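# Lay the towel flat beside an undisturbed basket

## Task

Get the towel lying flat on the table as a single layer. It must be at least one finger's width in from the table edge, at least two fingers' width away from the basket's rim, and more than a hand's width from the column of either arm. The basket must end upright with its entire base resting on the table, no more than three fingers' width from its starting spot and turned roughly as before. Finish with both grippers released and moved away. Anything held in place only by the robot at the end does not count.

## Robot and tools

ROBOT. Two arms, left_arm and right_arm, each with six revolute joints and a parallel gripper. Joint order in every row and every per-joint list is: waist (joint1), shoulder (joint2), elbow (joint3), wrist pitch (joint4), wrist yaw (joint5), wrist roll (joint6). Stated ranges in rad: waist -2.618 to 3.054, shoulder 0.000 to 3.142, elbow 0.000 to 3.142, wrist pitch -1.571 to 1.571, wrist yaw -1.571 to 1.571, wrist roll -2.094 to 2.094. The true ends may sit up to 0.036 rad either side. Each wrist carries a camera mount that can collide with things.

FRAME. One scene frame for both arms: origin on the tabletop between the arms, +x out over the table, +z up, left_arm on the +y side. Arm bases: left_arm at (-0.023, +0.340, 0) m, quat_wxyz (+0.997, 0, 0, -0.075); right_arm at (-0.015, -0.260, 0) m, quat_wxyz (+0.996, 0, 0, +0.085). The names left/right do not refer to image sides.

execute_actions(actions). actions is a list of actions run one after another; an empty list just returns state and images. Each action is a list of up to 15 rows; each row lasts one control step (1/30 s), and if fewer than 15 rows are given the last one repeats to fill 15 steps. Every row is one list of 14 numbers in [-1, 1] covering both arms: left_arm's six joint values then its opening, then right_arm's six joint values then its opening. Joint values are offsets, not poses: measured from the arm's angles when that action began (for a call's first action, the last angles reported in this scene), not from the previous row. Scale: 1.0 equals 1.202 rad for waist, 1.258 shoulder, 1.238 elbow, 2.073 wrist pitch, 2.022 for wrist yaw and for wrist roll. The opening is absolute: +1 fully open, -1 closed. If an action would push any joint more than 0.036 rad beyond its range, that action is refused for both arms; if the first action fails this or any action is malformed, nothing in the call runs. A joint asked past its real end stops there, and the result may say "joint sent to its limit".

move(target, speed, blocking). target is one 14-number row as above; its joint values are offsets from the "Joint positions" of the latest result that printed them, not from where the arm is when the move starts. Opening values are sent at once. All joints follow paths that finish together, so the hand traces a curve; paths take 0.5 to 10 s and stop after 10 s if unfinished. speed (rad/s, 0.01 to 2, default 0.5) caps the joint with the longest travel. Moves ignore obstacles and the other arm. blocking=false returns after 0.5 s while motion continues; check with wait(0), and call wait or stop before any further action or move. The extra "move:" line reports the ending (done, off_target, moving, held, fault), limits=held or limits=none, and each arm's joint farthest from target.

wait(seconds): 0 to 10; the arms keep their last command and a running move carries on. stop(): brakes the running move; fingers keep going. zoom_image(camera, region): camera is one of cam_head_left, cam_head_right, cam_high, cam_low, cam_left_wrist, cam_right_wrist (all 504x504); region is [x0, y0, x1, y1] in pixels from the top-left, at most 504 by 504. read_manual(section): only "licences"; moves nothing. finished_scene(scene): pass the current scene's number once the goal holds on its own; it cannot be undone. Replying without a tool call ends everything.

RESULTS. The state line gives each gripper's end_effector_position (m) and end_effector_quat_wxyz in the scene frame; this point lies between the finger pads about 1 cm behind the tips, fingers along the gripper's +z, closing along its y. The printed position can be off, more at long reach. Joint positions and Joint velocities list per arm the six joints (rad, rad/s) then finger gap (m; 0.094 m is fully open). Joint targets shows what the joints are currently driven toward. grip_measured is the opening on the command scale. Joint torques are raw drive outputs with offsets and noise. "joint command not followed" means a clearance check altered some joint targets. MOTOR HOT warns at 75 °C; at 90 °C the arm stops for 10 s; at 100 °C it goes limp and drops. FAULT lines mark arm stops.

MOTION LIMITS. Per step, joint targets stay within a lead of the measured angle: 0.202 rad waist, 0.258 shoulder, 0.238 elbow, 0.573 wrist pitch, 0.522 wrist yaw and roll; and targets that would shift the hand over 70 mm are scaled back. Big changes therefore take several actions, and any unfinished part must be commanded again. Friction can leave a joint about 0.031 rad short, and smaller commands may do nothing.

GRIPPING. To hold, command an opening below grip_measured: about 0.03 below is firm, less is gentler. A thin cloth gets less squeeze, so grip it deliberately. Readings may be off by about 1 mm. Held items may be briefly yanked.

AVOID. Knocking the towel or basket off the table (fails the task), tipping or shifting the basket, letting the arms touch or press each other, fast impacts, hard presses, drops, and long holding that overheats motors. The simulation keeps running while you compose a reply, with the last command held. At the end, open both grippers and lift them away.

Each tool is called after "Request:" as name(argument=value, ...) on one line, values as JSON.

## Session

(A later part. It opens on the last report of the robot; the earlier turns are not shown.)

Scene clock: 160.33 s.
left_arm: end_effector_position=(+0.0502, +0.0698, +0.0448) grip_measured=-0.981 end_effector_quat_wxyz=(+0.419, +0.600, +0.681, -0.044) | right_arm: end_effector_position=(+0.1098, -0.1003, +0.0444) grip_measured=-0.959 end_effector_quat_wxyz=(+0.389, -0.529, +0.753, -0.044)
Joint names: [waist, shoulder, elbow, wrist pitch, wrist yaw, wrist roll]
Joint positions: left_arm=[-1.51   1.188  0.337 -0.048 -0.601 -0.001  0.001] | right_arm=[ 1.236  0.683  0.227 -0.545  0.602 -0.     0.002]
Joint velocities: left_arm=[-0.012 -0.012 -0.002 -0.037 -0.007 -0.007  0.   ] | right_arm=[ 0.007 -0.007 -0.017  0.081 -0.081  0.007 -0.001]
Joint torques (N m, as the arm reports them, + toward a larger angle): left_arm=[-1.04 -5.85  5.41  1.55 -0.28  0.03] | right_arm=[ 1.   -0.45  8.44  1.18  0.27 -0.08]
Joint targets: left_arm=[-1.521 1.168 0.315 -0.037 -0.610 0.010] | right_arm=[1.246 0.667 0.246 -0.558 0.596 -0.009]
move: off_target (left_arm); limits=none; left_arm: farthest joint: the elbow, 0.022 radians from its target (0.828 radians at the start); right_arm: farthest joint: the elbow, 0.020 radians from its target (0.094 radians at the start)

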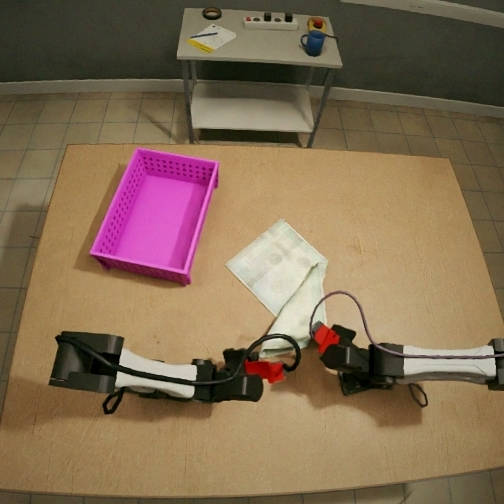

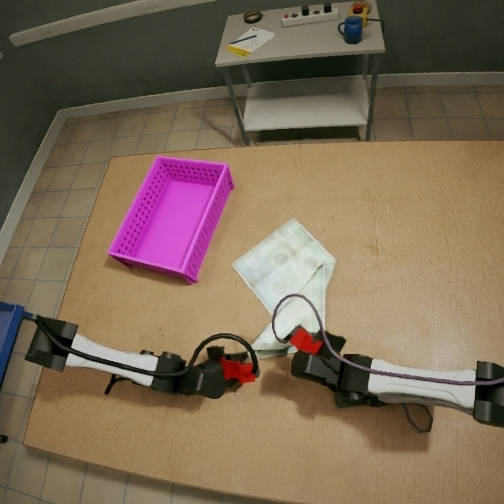

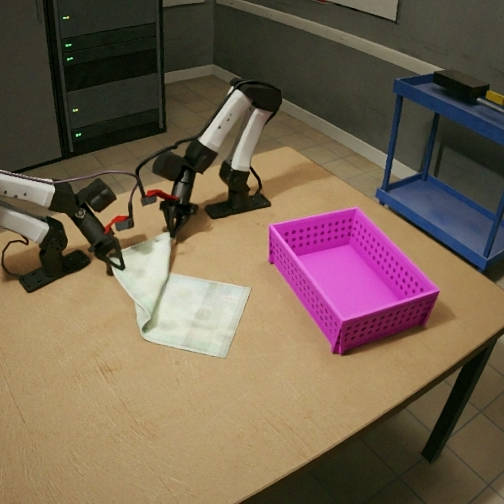

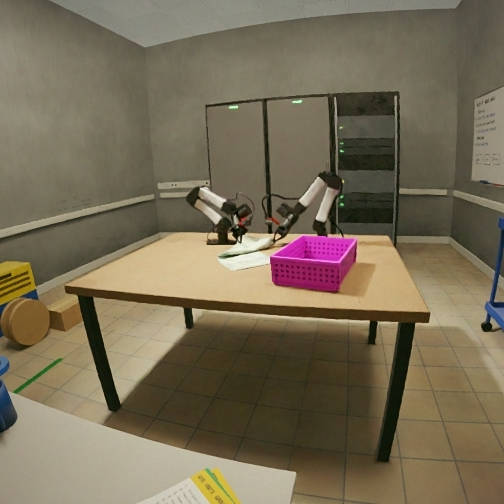

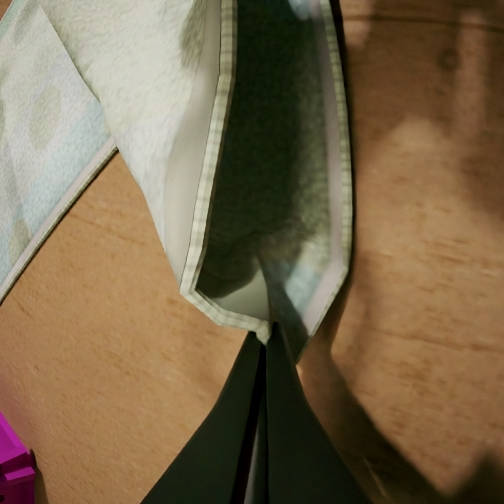

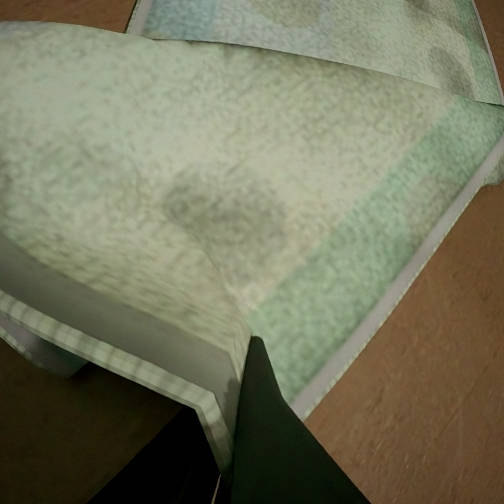

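Request:
execute_actions(actions=[[[-0.009,-0.016,-0.018,0.005,-0.0045,0.005,-1, 0.008,-0.0127,0.0153,-0.006,-0.003,-0.0045,-0.2]]])

Request:
move(target=[-0.009,-0.016,-0.018,0.005,-0.0045,0.005,-1, -0.2,0.18,0.55,-0.18,-0.15,0,-0.2], speed=0.7)

Scene clock: 164.03 s.
left_arm: end_effector_position=(+0.0502, +0.0698, +0.0449) grip_measured=-0.981 end_effector_quat_wxyz=(+0.419, +0.600, +0.681, -0.044) | right_arm: end_effector_position=(+0.1097, -0.1007, +0.0441) grip_measured=-0.203 end_effector_quat_wxyz=(+0.388, -0.530, +0.753, -0.044)
Joint names: [waist, shoulder, elbow, wrist pitch, wrist yaw, wrist roll]
Joint positions: left_arm=[-1.51   1.188  0.337 -0.048 -0.601 -0.001  0.001] | right_arm=[ 1.236  0.683  0.227 -0.547  0.601 -0.001  0.037]
Joint velocities: left_arm=[ 0.002 -0.027 -0.002  0.022 -0.022  0.051  0.001] | right_arm=[-0.002  0.007  0.007  0.051  0.037  0.022 -0.   ]
Joint torques (N m, as the arm reports them, + toward a larger angle): left_arm=[-1.02 -5.85  5.3   1.54 -0.25  0.03] | right_arm=[ 0.93 -0.41  8.36  1.2   0.28 -0.08]
Joint targets: left_arm=[-1.521 1.168 0.315 -0.038 -0.610 0.009] | right_arm=[1.245 0.667 0.246 -0.557 0.596 -0.009]

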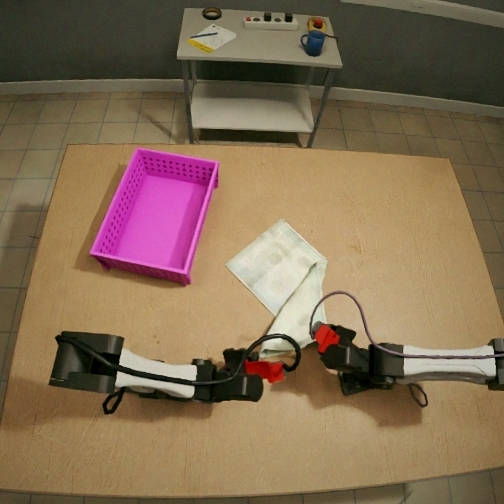

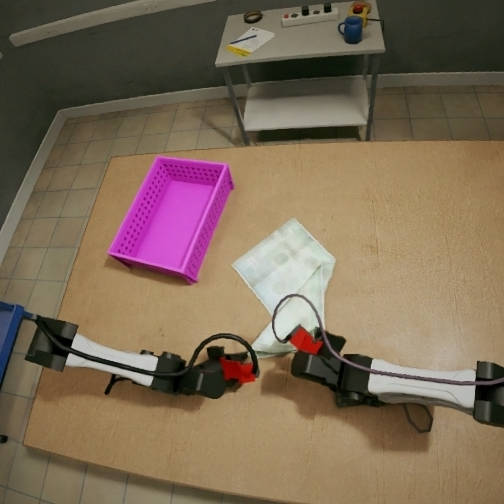

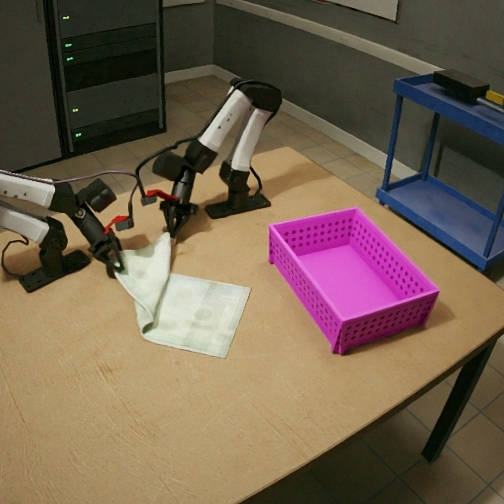

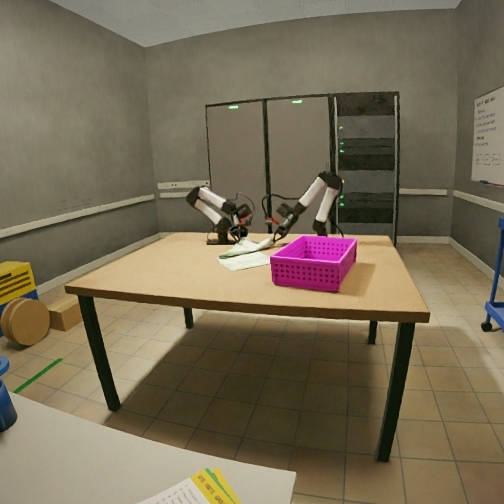

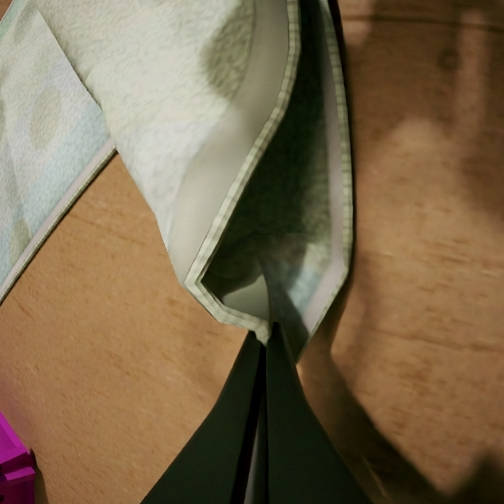

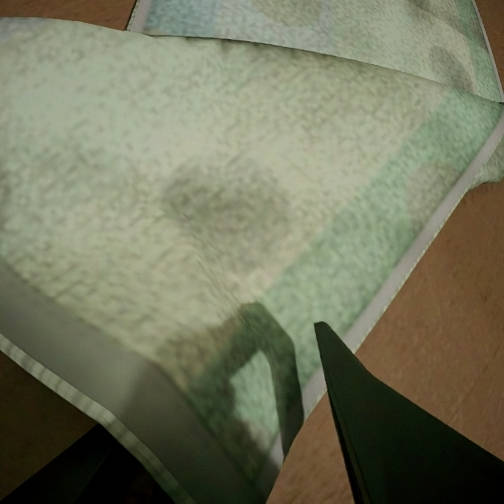

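Scene clock: 165.80 s.
left_arm: end_effector_position=(+0.0503, +0.0698, +0.0449) grip_measured=-0.981 end_effector_quat_wxyz=(+0.419, +0.599, +0.681, -0.044) | right_arm: end_effector_position=(+0.1267, -0.0531, +0.1903) grip_measured=-0.203 end_effector_quat_wxyz=(+0.345, -0.478, +0.805, +0.057)
Joint names: [waist, shoulder, elbow, wrist pitch, wrist yaw, wrist roll]
Joint positions: left_arm=[-1.51   1.188  0.337 -0.048 -0.602 -0.001  0.001] | right_arm=[ 1.006  0.895  0.891 -0.91   0.305 -0.001  0.037]
Joint velocities: left_arm=[ 0.002  0.012 -0.002 -0.051 -0.022 -0.081  0.001] | right_arm=[ 0.007 -0.007 -0.007 -0.037 -0.007  0.037 -0.   ]
Joint torques (N m, as the arm reports them, + toward a larger angle): left_arm=[-1.08 -5.86  5.43  1.53 -0.25  0.03] | right_arm=[-0.66  0.35  8.26  1.36  0.12  0.  ]
Joint targets: left_arm=[-1.521 1.168 0.315 -0.038 -0.611 0.009] | right_arm=[0.995 0.909 0.907 -0.920 0.298 -0.001]
move: off_target (left_arm); limits=none; left_arm: farthest joint: the elbow, 0.022 radians from its target (0.022 radians at the start); right_arm: farthest joint: the elbow, 0.016 radians from its target (0.681 radians at the start)

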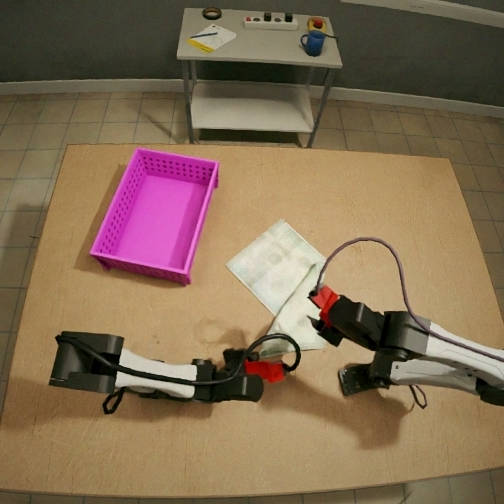

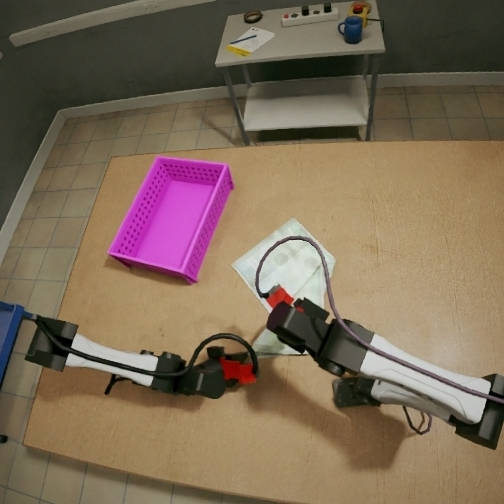

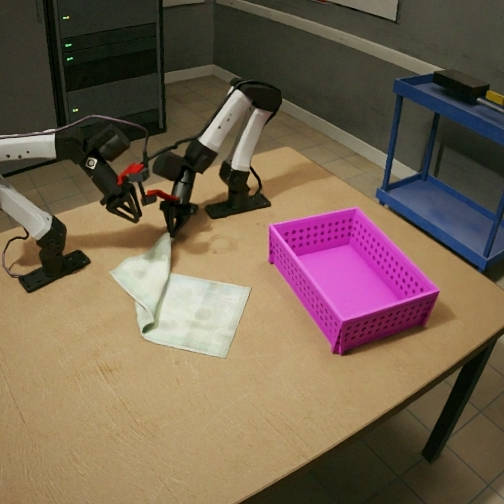

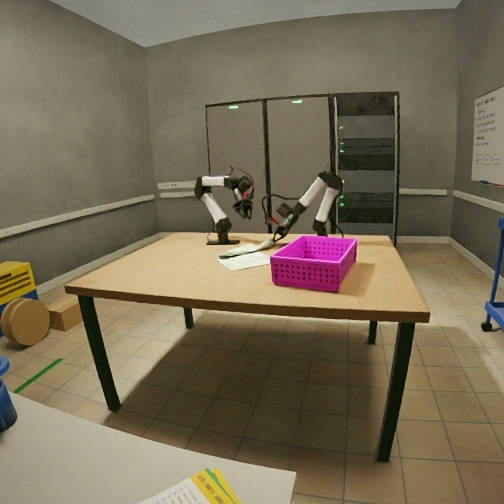

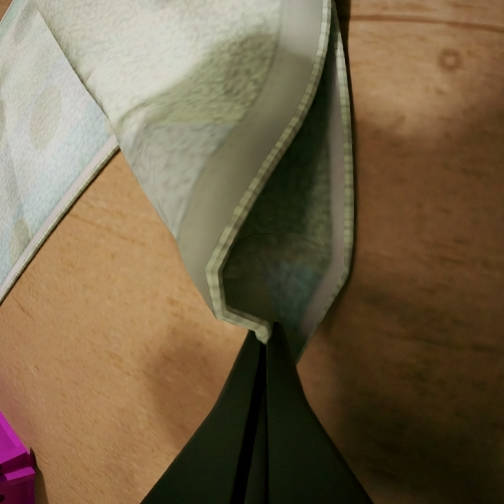

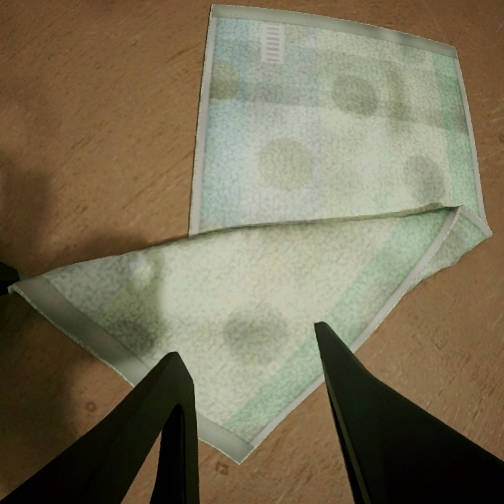

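Request:
move(target=[-0.009,-0.016,-0.018,0.005,-0.0045,0.005,-1, -0.300,0.945,0.556,0.159,-0.154,0,-1], speed=0.9)

Scene clock: 168.27 s.
left_arm: end_effector_position=(+0.0503, +0.0698, +0.0449) grip_measured=-0.981 end_effector_quat_wxyz=(+0.419, +0.599, +0.681, -0.044) | right_arm: end_effector_position=(+0.3251, +0.1043, +0.0512) grip_measured=-0.990 end_effector_quat_wxyz=(+0.204, -0.388, +0.894, +0.088)
Joint names: [waist, shoulder, elbow, wrist pitch, wrist yaw, wrist roll]
Joint positions: left_arm=[-1.51   1.188  0.337 -0.048 -0.602 -0.001  0.001] | right_arm=[ 0.649  2.085  1.561 -0.598  0.    -0.001  0.   ]
Joint velocities: left_arm=[ 0.002 -0.002 -0.012 -0.051 -0.022 -0.007 -0.001] | right_arm=[ 0.012 -0.007 -0.002  0.022  0.007 -0.051  0.001]
Joint torques (N m, as the arm reports them, + toward a larger angle): left_arm=[-0.97 -5.89  5.33  1.53 -0.24  0.02] | right_arm=[ -0.2  -10.2    8.16   1.32  -0.03  -0.02]
Joint targets: left_arm=[-1.521 1.168 0.315 -0.038 -0.611 0.009] | right_arm=[0.645 2.083 1.580 -0.580 -0.007 -0.001]
move: off_target (left_arm); limits=none; left_arm: farthest joint: the elbow, 0.022 radians from its target (0.022 radians at the start); right_arm: farthest joint: the elbow, 0.019 radians from its target (0.688 radians at the start)

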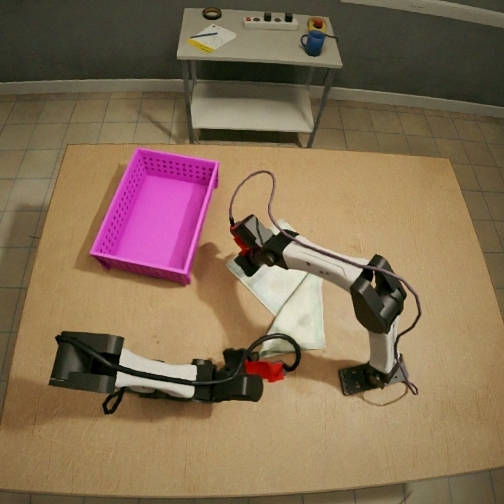

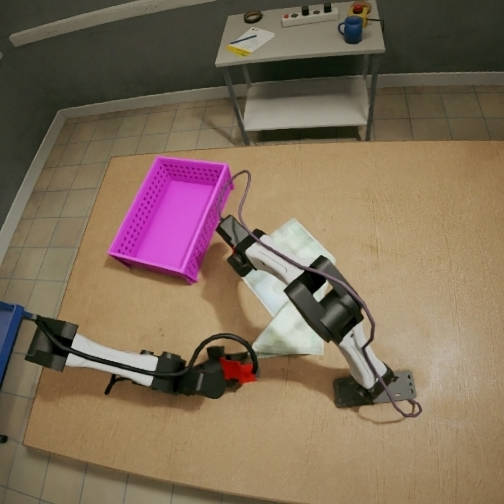

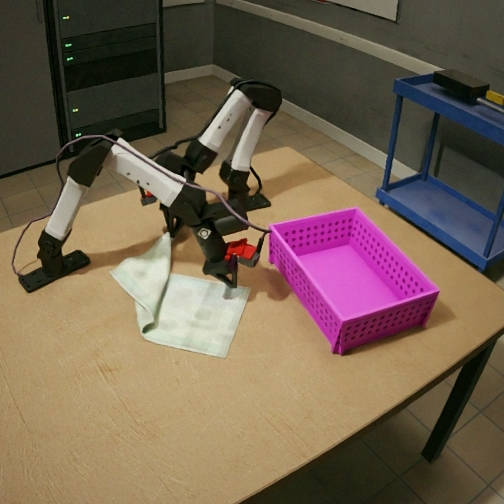

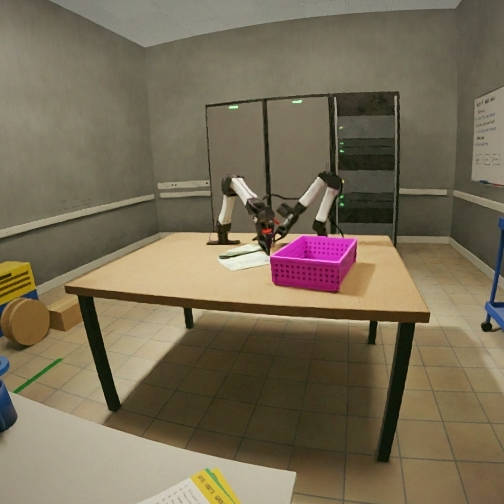

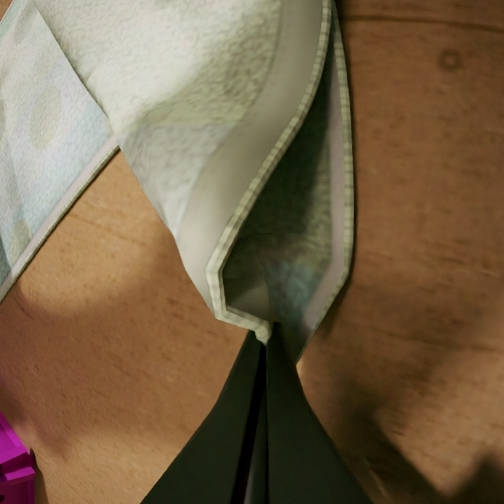

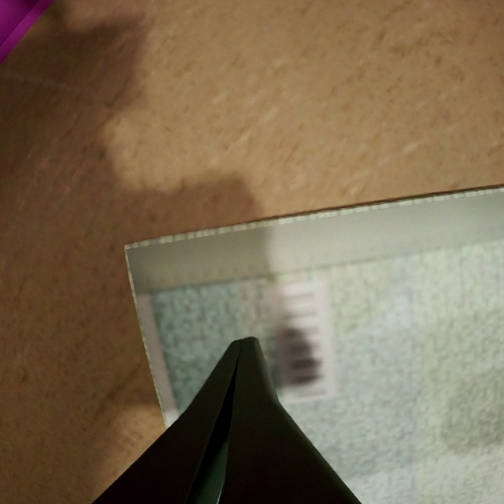

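Request:
move(target=[-0.009,-0.016,-0.018,0.005,-0.0045,0.005,-1, -0.003,0.072,0.0153,0.0087,-0.0035,0,-1], speed=0.12)

Scene clock: 169.63 s.
left_arm: end_effector_position=(+0.0504, +0.0699, +0.0450) grip_measured=-0.981 end_effector_quat_wxyz=(+0.419, +0.599, +0.681, -0.044) | right_arm: end_effector_position=(+0.3247, +0.1039, +0.0249) grip_measured=-0.990 end_effector_quat_wxyz=(+0.184, -0.390, +0.899, +0.080)
Joint names: [waist, shoulder, elbow, wrist pitch, wrist yaw, wrist roll]
Joint positions: left_arm=[-1.51   1.188  0.337 -0.048 -0.603 -0.001  0.001] | right_arm=[ 0.649  2.146  1.567 -0.589 -0.    -0.001  0.   ]
Joint velocities: left_arm=[ 0.017 -0.002 -0.007 -0.007  0.007 -0.022  0.   ] | right_arm=[ 0.002 -0.017 -0.012 -0.007  0.007 -0.022 -0.001]
Joint torques (N m, as the arm reports them, + toward a larger angle): left_arm=[-1.06 -5.81  5.38  1.55 -0.22  0.02] | right_arm=[-0.13 -8.29  7.45  1.16 -0.03 -0.01]
Joint targets: left_arm=[-1.521 1.168 0.315 -0.038 -0.611 0.009] | right_arm=[0.646 2.175 1.579 -0.580 -0.007 -0.001]
move: off_target (left_arm, right_arm); limits=none; left_arm: farthest joint: the elbow, 0.022 radians from its target (0.022 radians at the start); right_arm: farthest joint: the shoulder, 0.029 radians from its target (0.091 radians at the start)

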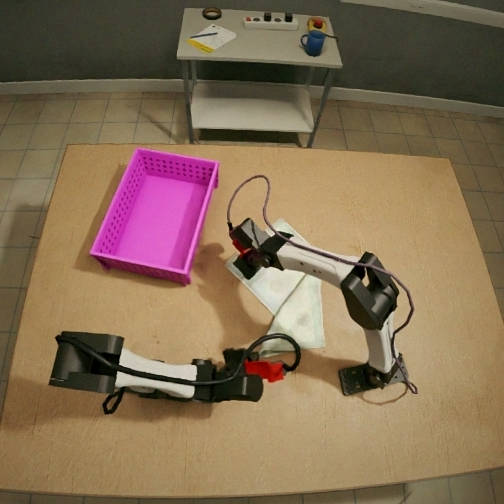

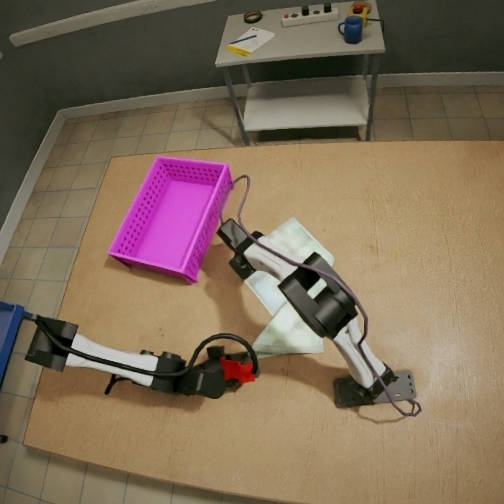

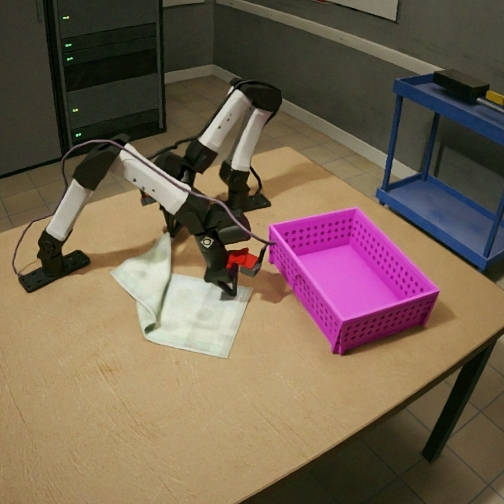

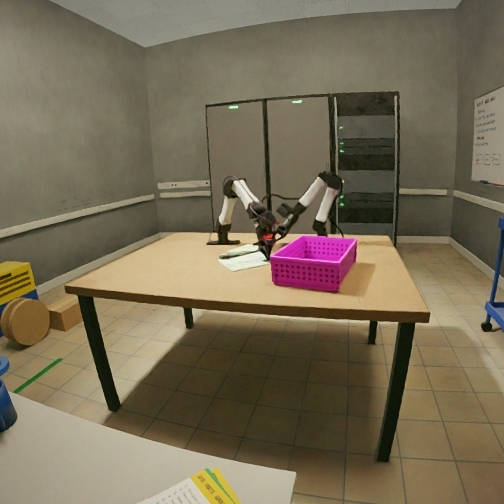

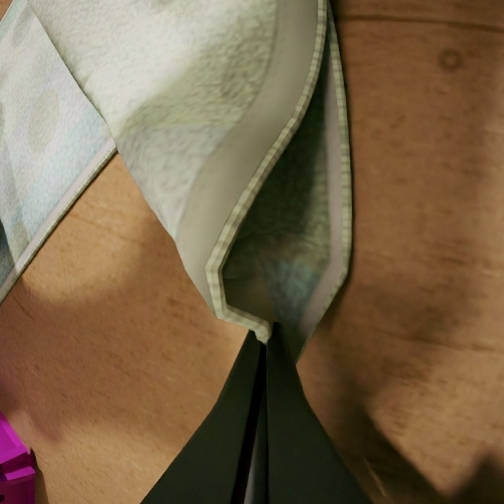

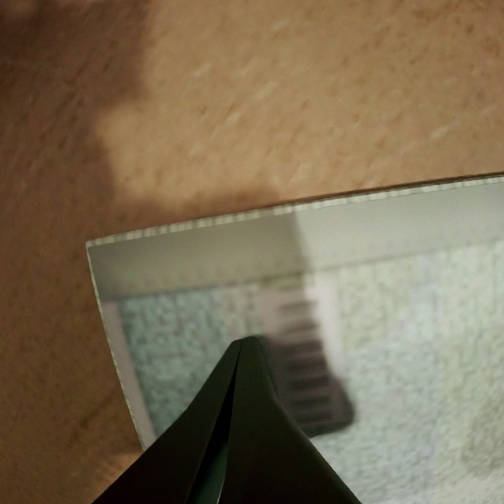

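Request:
execute_actions(actions=[[[-0.009,-0.016,-0.018,0.005,-0.004,0.005,-1,-0.0105,0.0306,0.0145,0.0075,0,0,-1],[-0.009,-0.016,-0.018,0.005,-0.004,0.005,-1,-0.0143,0.0334,0.0177,0.0091,0,0,-1],[-0.009,-0.016,-0.018,0.005,-0.004,0.005,-1,-0.0181,0.0361,0.0209,0.0108,0,0,-1],[-0.009,-0.016,-0.018,0.005,-0.004,0.005,-1,-0.0219,0.0389,0.0241,0.0125,0,0,-1],[-0.009,-0.016,-0.018,0.005,-0.004,0.005,-1,-0.0257,0.0417,0.0273,0.0142,0,0,-1],[-0.009,-0.016,-0.018,0.005,-0.004,0.005,-1,-0.0295,0.0445,0.0305,0.0158,0,0,-1],[-0.009,-0.016,-0.018,0.005,-0.004,0.005,-1,-0.0333,0.0473,0.0337,0.0175,0,0,-1],[-0.009,-0.016,-0.018,0.005,-0.004,0.005,-1,-0.0371,0.0500,0.0369,0.0192,0,0,-1],[-0.009,-0.016,-0.018,0.005,-0.004,0.005,-1,-0.0409,0.0528,0.0401,0.0208,0,0,-1],[-0.009,-0.016,-0.018,0.005,-0.004,0.005,-1,-0.0447,0.0556,0.0433,0.0225,0,0,-1],[-0.009,-0.016,-0.018,0.005,-0.004,0.005,-1,-0.0485,0.0584,0.0465,0.0242,0,0,-1],[-0.009,-0.016,-0.018,0.005,-0.004,0.005,-1,-0.0523,0.0612,0.0497,0.0258,0,0,-1],[-0.009,-0.016,-0.018,0.005,-0.004,0.005,-1,-0.0561,0.0639,0.0529,0.0275,0,0,-1],[-0.009,-0.016,-0.018,0.005,-0.004,0.005,-1,-0.0599,0.0667,0.0561,0.0292,0,0,-1],[-0.009,-0.016,-0.018,0.005,-0.004,0.005,-1,-0.0637,0.0695,0.0593,0.0309,0,0,-1]],[[-0.009,-0.016,-0.018,0.005,-0.004,0.005,-1,-0.0105,0.0306,0.0145,0.0075,0,0,-1],[-0.009,-0.016,-0.018,0.005,-0.004,0.005,-1,-0.0143,0.0334,0.0177,0.0091,0,0,-1],[-0.009,-0.016,-0.018,0.005,-0.004,0.005,-1,-0.0181,0.0361,0.0209,0.0108,0,0,-1],[-0.009,-0.016,-0.018,0.005,-0.004,0.005,-1,-0.0219,0.0389,0.0241,0.0125,0,0,-1],[-0.009,-0.016,-0.018,0.005,-0.004,0.005,-1,-0.0257,0.0417,0.0273,0.0142,0,0,-1],[-0.009,-0.016,-0.018,0.005,-0.004,0.005,-1,-0.0295,0.0445,0.0305,0.0158,0,0,-1],[-0.009,-0.016,-0.018,0.005,-0.004,0.005,-1,-0.0333,0.0473,0.0337,0.0175,0,0,-1],[-0.009,-0.016,-0.018,0.005,-0.004,0.005,-1,-0.0371,0.0500,0.0369,0.0192,0,0,-1],[-0.009,-0.016,-0.018,0.005,-0.004,0.005,-1,-0.0409,0.0528,0.0401,0.0208,0,0,-1],[-0.009,-0.016,-0.018,0.005,-0.004,0.005,-1,-0.0447,0.0556,0.0433,0.0225,0,0,-1],[-0.009,-0.016,-0.018,0.005,-0.004,0.005,-1,-0.0485,0.0584,0.0465,0.0242,0,0,-1],[-0.009,-0.016,-0.018,0.005,-0.004,0.005,-1,-0.0523,0.0612,0.0497,0.0258,0,0,-1],[-0.009,-0.016,-0.018,0.005,-0.004,0.005,-1,-0.0561,0.0639,0.0529,0.0275,0,0,-1],[-0.009,-0.016,-0.018,0.005,-0.004,0.005,-1,-0.0599,0.0667,0.0561,0.0292,0,0,-1],[-0.009,-0.016,-0.018,0.005,-0.004,0.005,-1,-0.0637,0.0695,0.0593,0.0309,0,0,-1]]])

Scene clock: 175.10 s.
left_arm: end_effector_position=(+0.0505, +0.0699, +0.0450) grip_measured=-0.981 end_effector_quat_wxyz=(+0.419, +0.599, +0.681, -0.043) | right_arm: end_effector_position=(+0.4002, +0.0958, +0.0264) grip_measured=-0.990 end_effector_quat_wxyz=(+0.242, -0.335, +0.906, +0.091)
Joint names: [waist, shoulder, elbow, wrist pitch, wrist yaw, wrist roll]
Joint positions: left_arm=[-1.51   1.188  0.337 -0.048 -0.603 -0.001  0.001] | right_arm=[ 0.537  2.246  1.682 -0.484 -0.004 -0.001  0.   ]
Joint velocities: left_arm=[-0.017  0.007 -0.017 -0.007 -0.095 -0.022  0.   ] | right_arm=[-0.154  0.081  0.115  0.183  0.022  0.007  0.   ]
Joint torques (N m, as the arm reports them, + toward a larger angle): left_arm=[-1.01 -5.82  5.36  1.55 -0.23  0.02] | right_arm=[-0.86 -9.1   7.53  1.23  0.08 -0.01]
Joint targets: left_arm=[-1.521 1.168 0.315 -0.038 -0.611 0.009] | right_arm=[0.516 2.283 1.698 -0.474 -0.002 -0.001]

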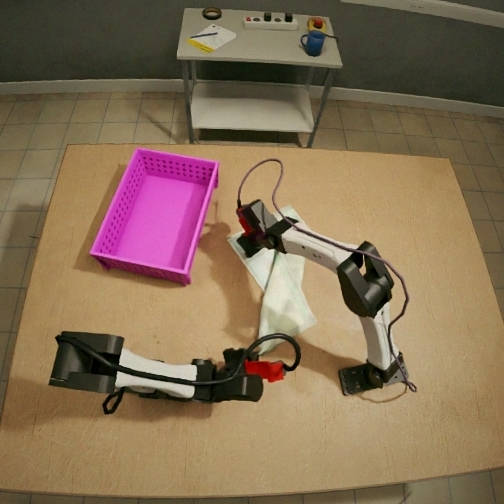

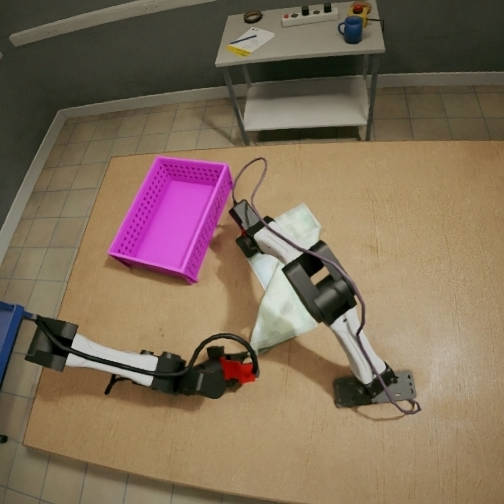

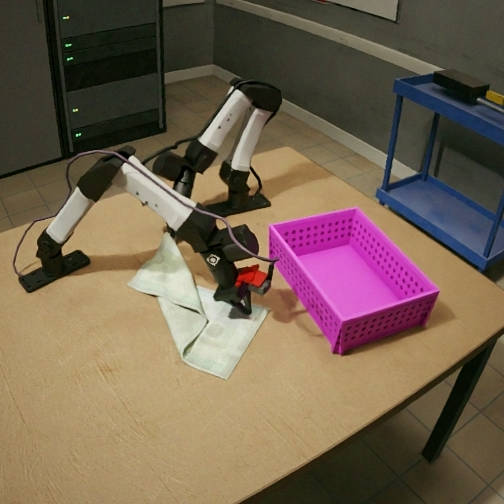

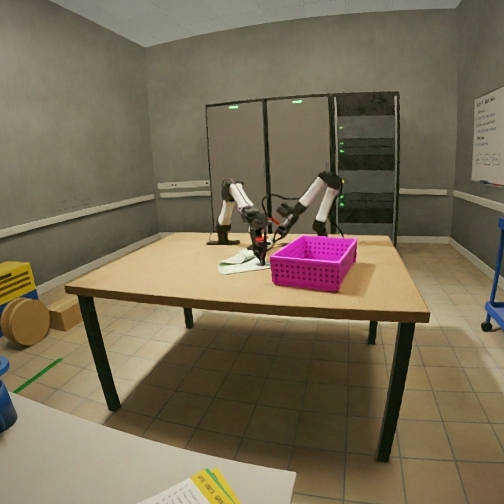

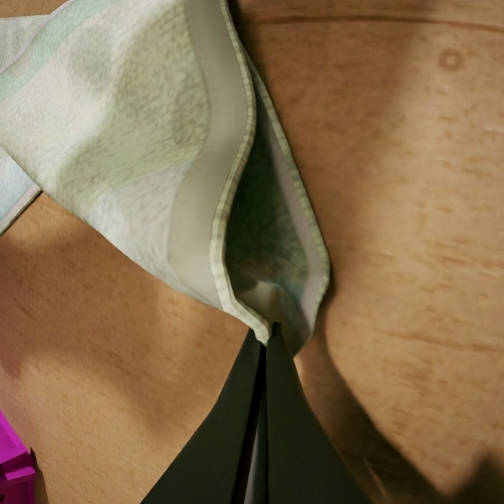

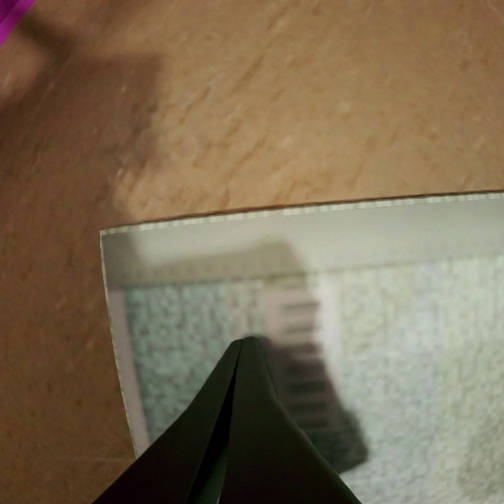

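Request:
execute_actions(actions=[[[-0.009,-0.016,-0.018,0.005,-0.004,0.005,-1,-0.0206,0.0321,0.0170,0.0045,0,0,-1],[-0.009,-0.016,-0.018,0.005,-0.004,0.005,-1,-0.0238,0.0347,0.0211,0.0045,0,0,-1],[-0.009,-0.016,-0.018,0.005,-0.004,0.005,-1,-0.0269,0.0374,0.0252,0.0045,0,0,-1],[-0.009,-0.016,-0.018,0.005,-0.004,0.005,-1,-0.0300,0.0400,0.0293,0.0045,0,0,-1],[-0.009,-0.016,-0.018,0.005,-0.004,0.005,-1,-0.0332,0.0427,0.0334,0.0045,0,0,-1],[-0.009,-0.016,-0.018,0.005,-0.004,0.005,-1,-0.0363,0.0453,0.0374,0.0045,0,0,-1],[-0.009,-0.016,-0.018,0.005,-0.004,0.005,-1,-0.0394,0.0480,0.0415,0.0045,0,0,-1],[-0.009,-0.016,-0.018,0.005,-0.004,0.005,-1,-0.0425,0.0506,0.0456,0.0045,0,0,-1],[-0.009,-0.016,-0.018,0.005,-0.004,0.005,-1,-0.0457,0.0533,0.0497,0.0045,0,0,-1],[-0.009,-0.016,-0.018,0.005,-0.004,0.005,-1,-0.0488,0.0559,0.0538,0.0045,0,0,-1],[-0.009,-0.016,-0.018,0.005,-0.004,0.005,-1,-0.0519,0.0586,0.0579,0.0045,0,0,-1],[-0.009,-0.016,-0.018,0.005,-0.004,0.005,-1,-0.0551,0.0612,0.0620,0.0045,0,0,-1],[-0.009,-0.016,-0.018,0.005,-0.004,0.005,-1,-0.0582,0.0639,0.0661,0.0045,0,0,-1],[-0.009,-0.016,-0.018,0.005,-0.004,0.005,-1,-0.0613,0.0665,0.0702,0.0045,0,0,-1],[-0.009,-0.016,-0.018,0.005,-0.004,0.005,-1,-0.0645,0.0692,0.0743,0.0045,0,0,-1]],[[-0.009,-0.016,-0.018,0.005,-0.004,0.005,-1,-0.0206,0.0321,0.0170,0.003,0,0,-1],[-0.009,-0.016,-0.018,0.005,-0.004,0.005,-1,-0.0238,0.0347,0.0211,0.003,0,0,-1],[-0.009,-0.016,-0.018,0.005,-0.004,0.005,-1,-0.0269,0.0374,0.0252,0.003,0,0,-1],[-0.009,-0.016,-0.018,0.005,-0.004,0.005,-1,-0.0300,0.0400,0.0293,0.003,0,0,-1],[-0.009,-0.016,-0.018,0.005,-0.004,0.005,-1,-0.0332,0.0427,0.0334,0.003,0,0,-1],[-0.009,-0.016,-0.018,0.005,-0.004,0.005,-1,-0.0363,0.0453,0.0374,0.003,0,0,-1],[-0.009,-0.016,-0.018,0.005,-0.004,0.005,-1,-0.0394,0.0480,0.0415,0.003,0,0,-1],[-0.009,-0.016,-0.018,0.005,-0.004,0.005,-1,-0.0425,0.0506,0.0456,0.003,0,0,-1],[-0.009,-0.016,-0.018,0.005,-0.004,0.005,-1,-0.0457,0.0533,0.0497,0.003,0,0,-1],[-0.009,-0.016,-0.018,0.005,-0.004,0.005,-1,-0.0488,0.0559,0.0538,0.003,0,0,-1],[-0.009,-0.016,-0.018,0.005,-0.004,0.005,-1,-0.0519,0.0586,0.0579,0.003,0,0,-1],[-0.009,-0.016,-0.018,0.005,-0.004,0.005,-1,-0.0551,0.0612,0.0620,0.003,0,0,-1],[-0.009,-0.016,-0.018,0.005,-0.004,0.005,-1,-0.0582,0.0639,0.0661,0.003,0,0,-1],[-0.009,-0.016,-0.018,0.005,-0.004,0.005,-1,-0.0613,0.0665,0.0702,0.003,0,0,-1],[-0.009,-0.016,-0.018,0.005,-0.004,0.005,-1,-0.0645,0.0692,0.0743,0.003,0,0,-1]]])

Scene clock: 181.27 s.
left_arm: end_effector_position=(+0.0507, +0.0700, +0.0451) grip_measured=-0.981 end_effector_quat_wxyz=(+0.420, +0.599, +0.681, -0.043) | right_arm: end_effector_position=(+0.4703, +0.0668, +0.0281) grip_measured=-0.990 end_effector_quat_wxyz=(+0.279, -0.279, +0.914, +0.089)
Joint names: [waist, shoulder, elbow, wrist pitch, wrist yaw, wrist roll]
Joint positions: left_arm=[-1.51   1.188  0.337 -0.048 -0.605 -0.001  0.001] | right_arm=[ 0.42   2.349  1.829 -0.457 -0.008 -0.001  0.   ]
Joint velocities: left_arm=[-0.007 -0.017 -0.017  0.007 -0.022 -0.066  0.001] | right_arm=[-0.095  0.081  0.154  0.081 -0.022 -0.007 -0.   ]
Joint torques (N m, as the arm reports them, + toward a larger angle): left_arm=[-0.99 -5.93  5.36  1.56 -0.26  0.04] | right_arm=[ -0.94 -10.04   7.72   1.35   0.07  -0.02]
Joint targets: left_arm=[-1.521 1.168 0.315 -0.038 -0.612 0.009] | right_arm=[0.400 2.385 1.848 -0.462 -0.006 -0.001]

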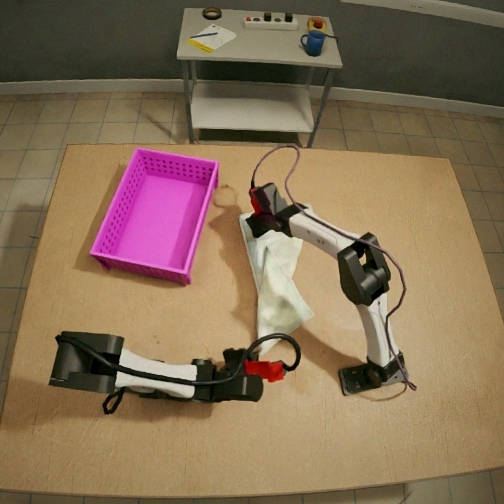

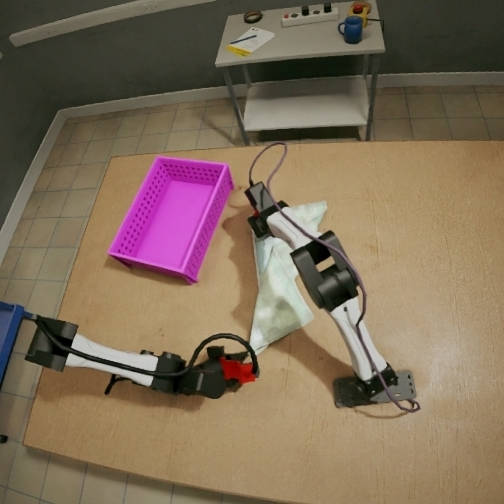

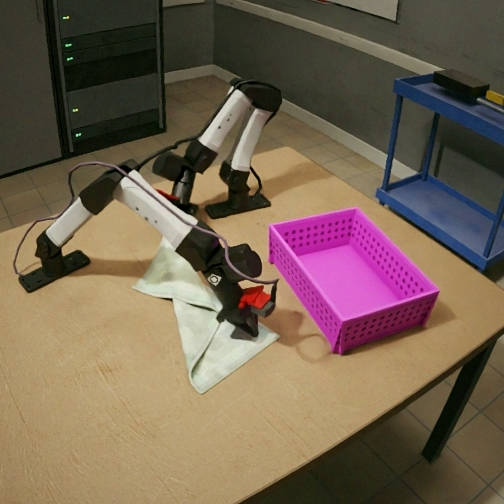

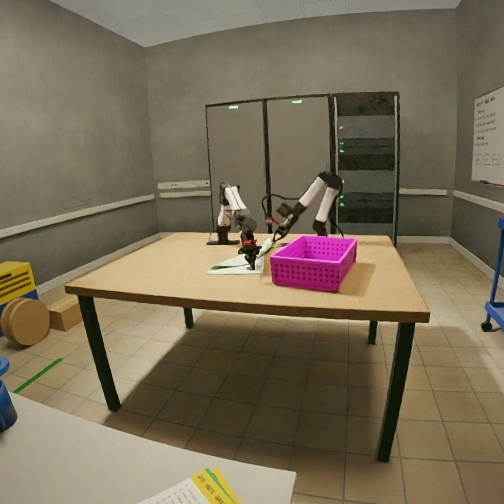

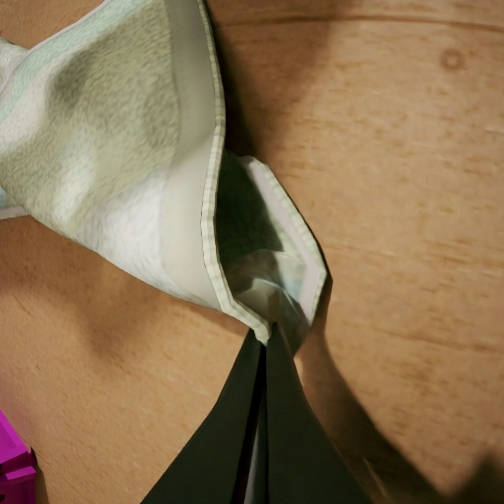

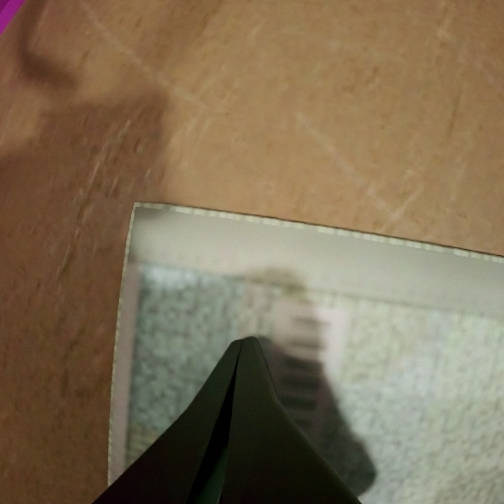

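Request:
execute_actions(actions=[[[-0.009,-0.016,-0.018,0.005,-0.004,0.005,-0.2,-0.0166,0.02,0.015,0,0,0,-1]]])

Scene clock: 182.60 s.
left_arm: end_effector_position=(+0.0507, +0.0700, +0.0451) grip_measured=-0.203 end_effector_quat_wxyz=(+0.420, +0.599, +0.681, -0.043) | right_arm: end_effector_position=(+0.4756, +0.0631, +0.0282) grip_measured=-0.990 end_effector_quat_wxyz=(+0.282, -0.274, +0.915, +0.088)
Joint names: [waist, shoulder, elbow, wrist pitch, wrist yaw, wrist roll]
Joint positions: left_arm=[-1.51   1.188  0.337 -0.048 -0.605 -0.001  0.037] | right_arm=[ 0.41   2.355  1.836 -0.453 -0.008 -0.001  0.   ]
Joint velocities: left_arm=[-0.007  0.017 -0.012  0.007 -0.037  0.037 -0.   ] | right_arm=[ 0.022  0.022  0.002 -0.007 -0.022 -0.022  0.   ]
Joint torques (N m, as the arm reports them, + toward a larger angle): left_arm=[-0.97 -5.83  5.36  1.54 -0.26  0.02] | right_arm=[ -0.59 -10.79   7.77   1.36   0.03  -0.01]
Joint targets: left_arm=[-1.521 1.168 0.315 -0.038 -0.613 0.009] | right_arm=[0.400 2.374 1.847 -0.456 -0.008 -0.001]

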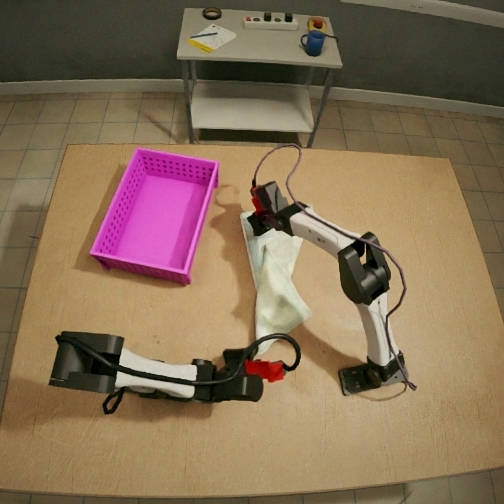

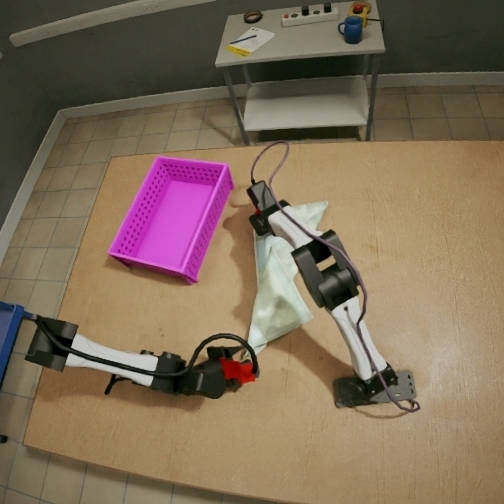

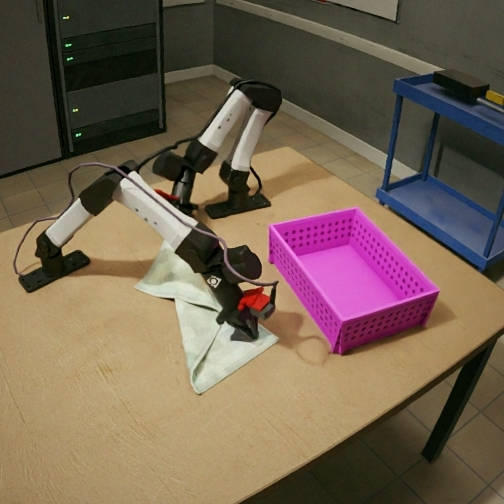

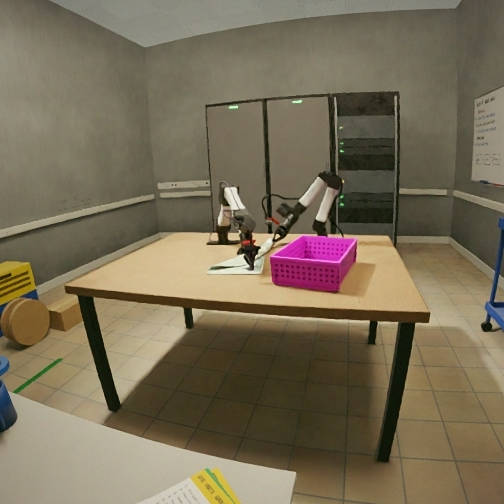

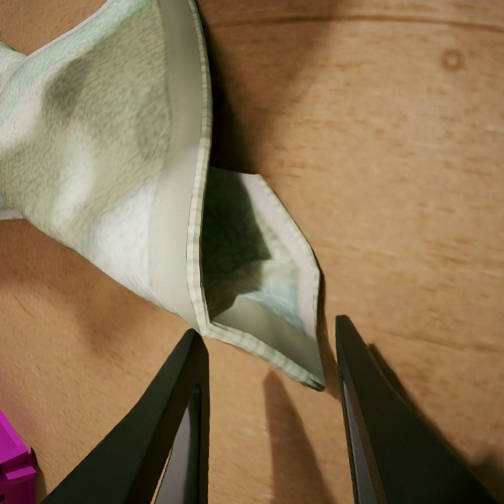

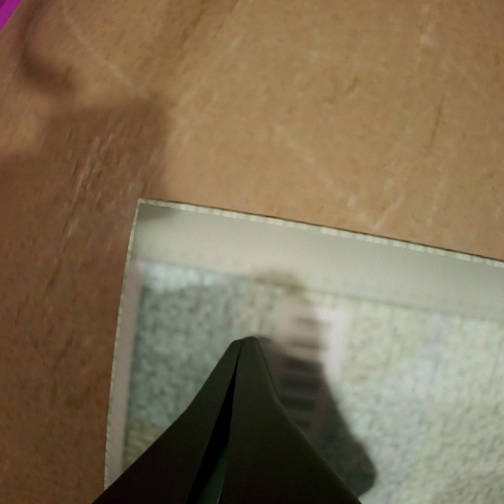

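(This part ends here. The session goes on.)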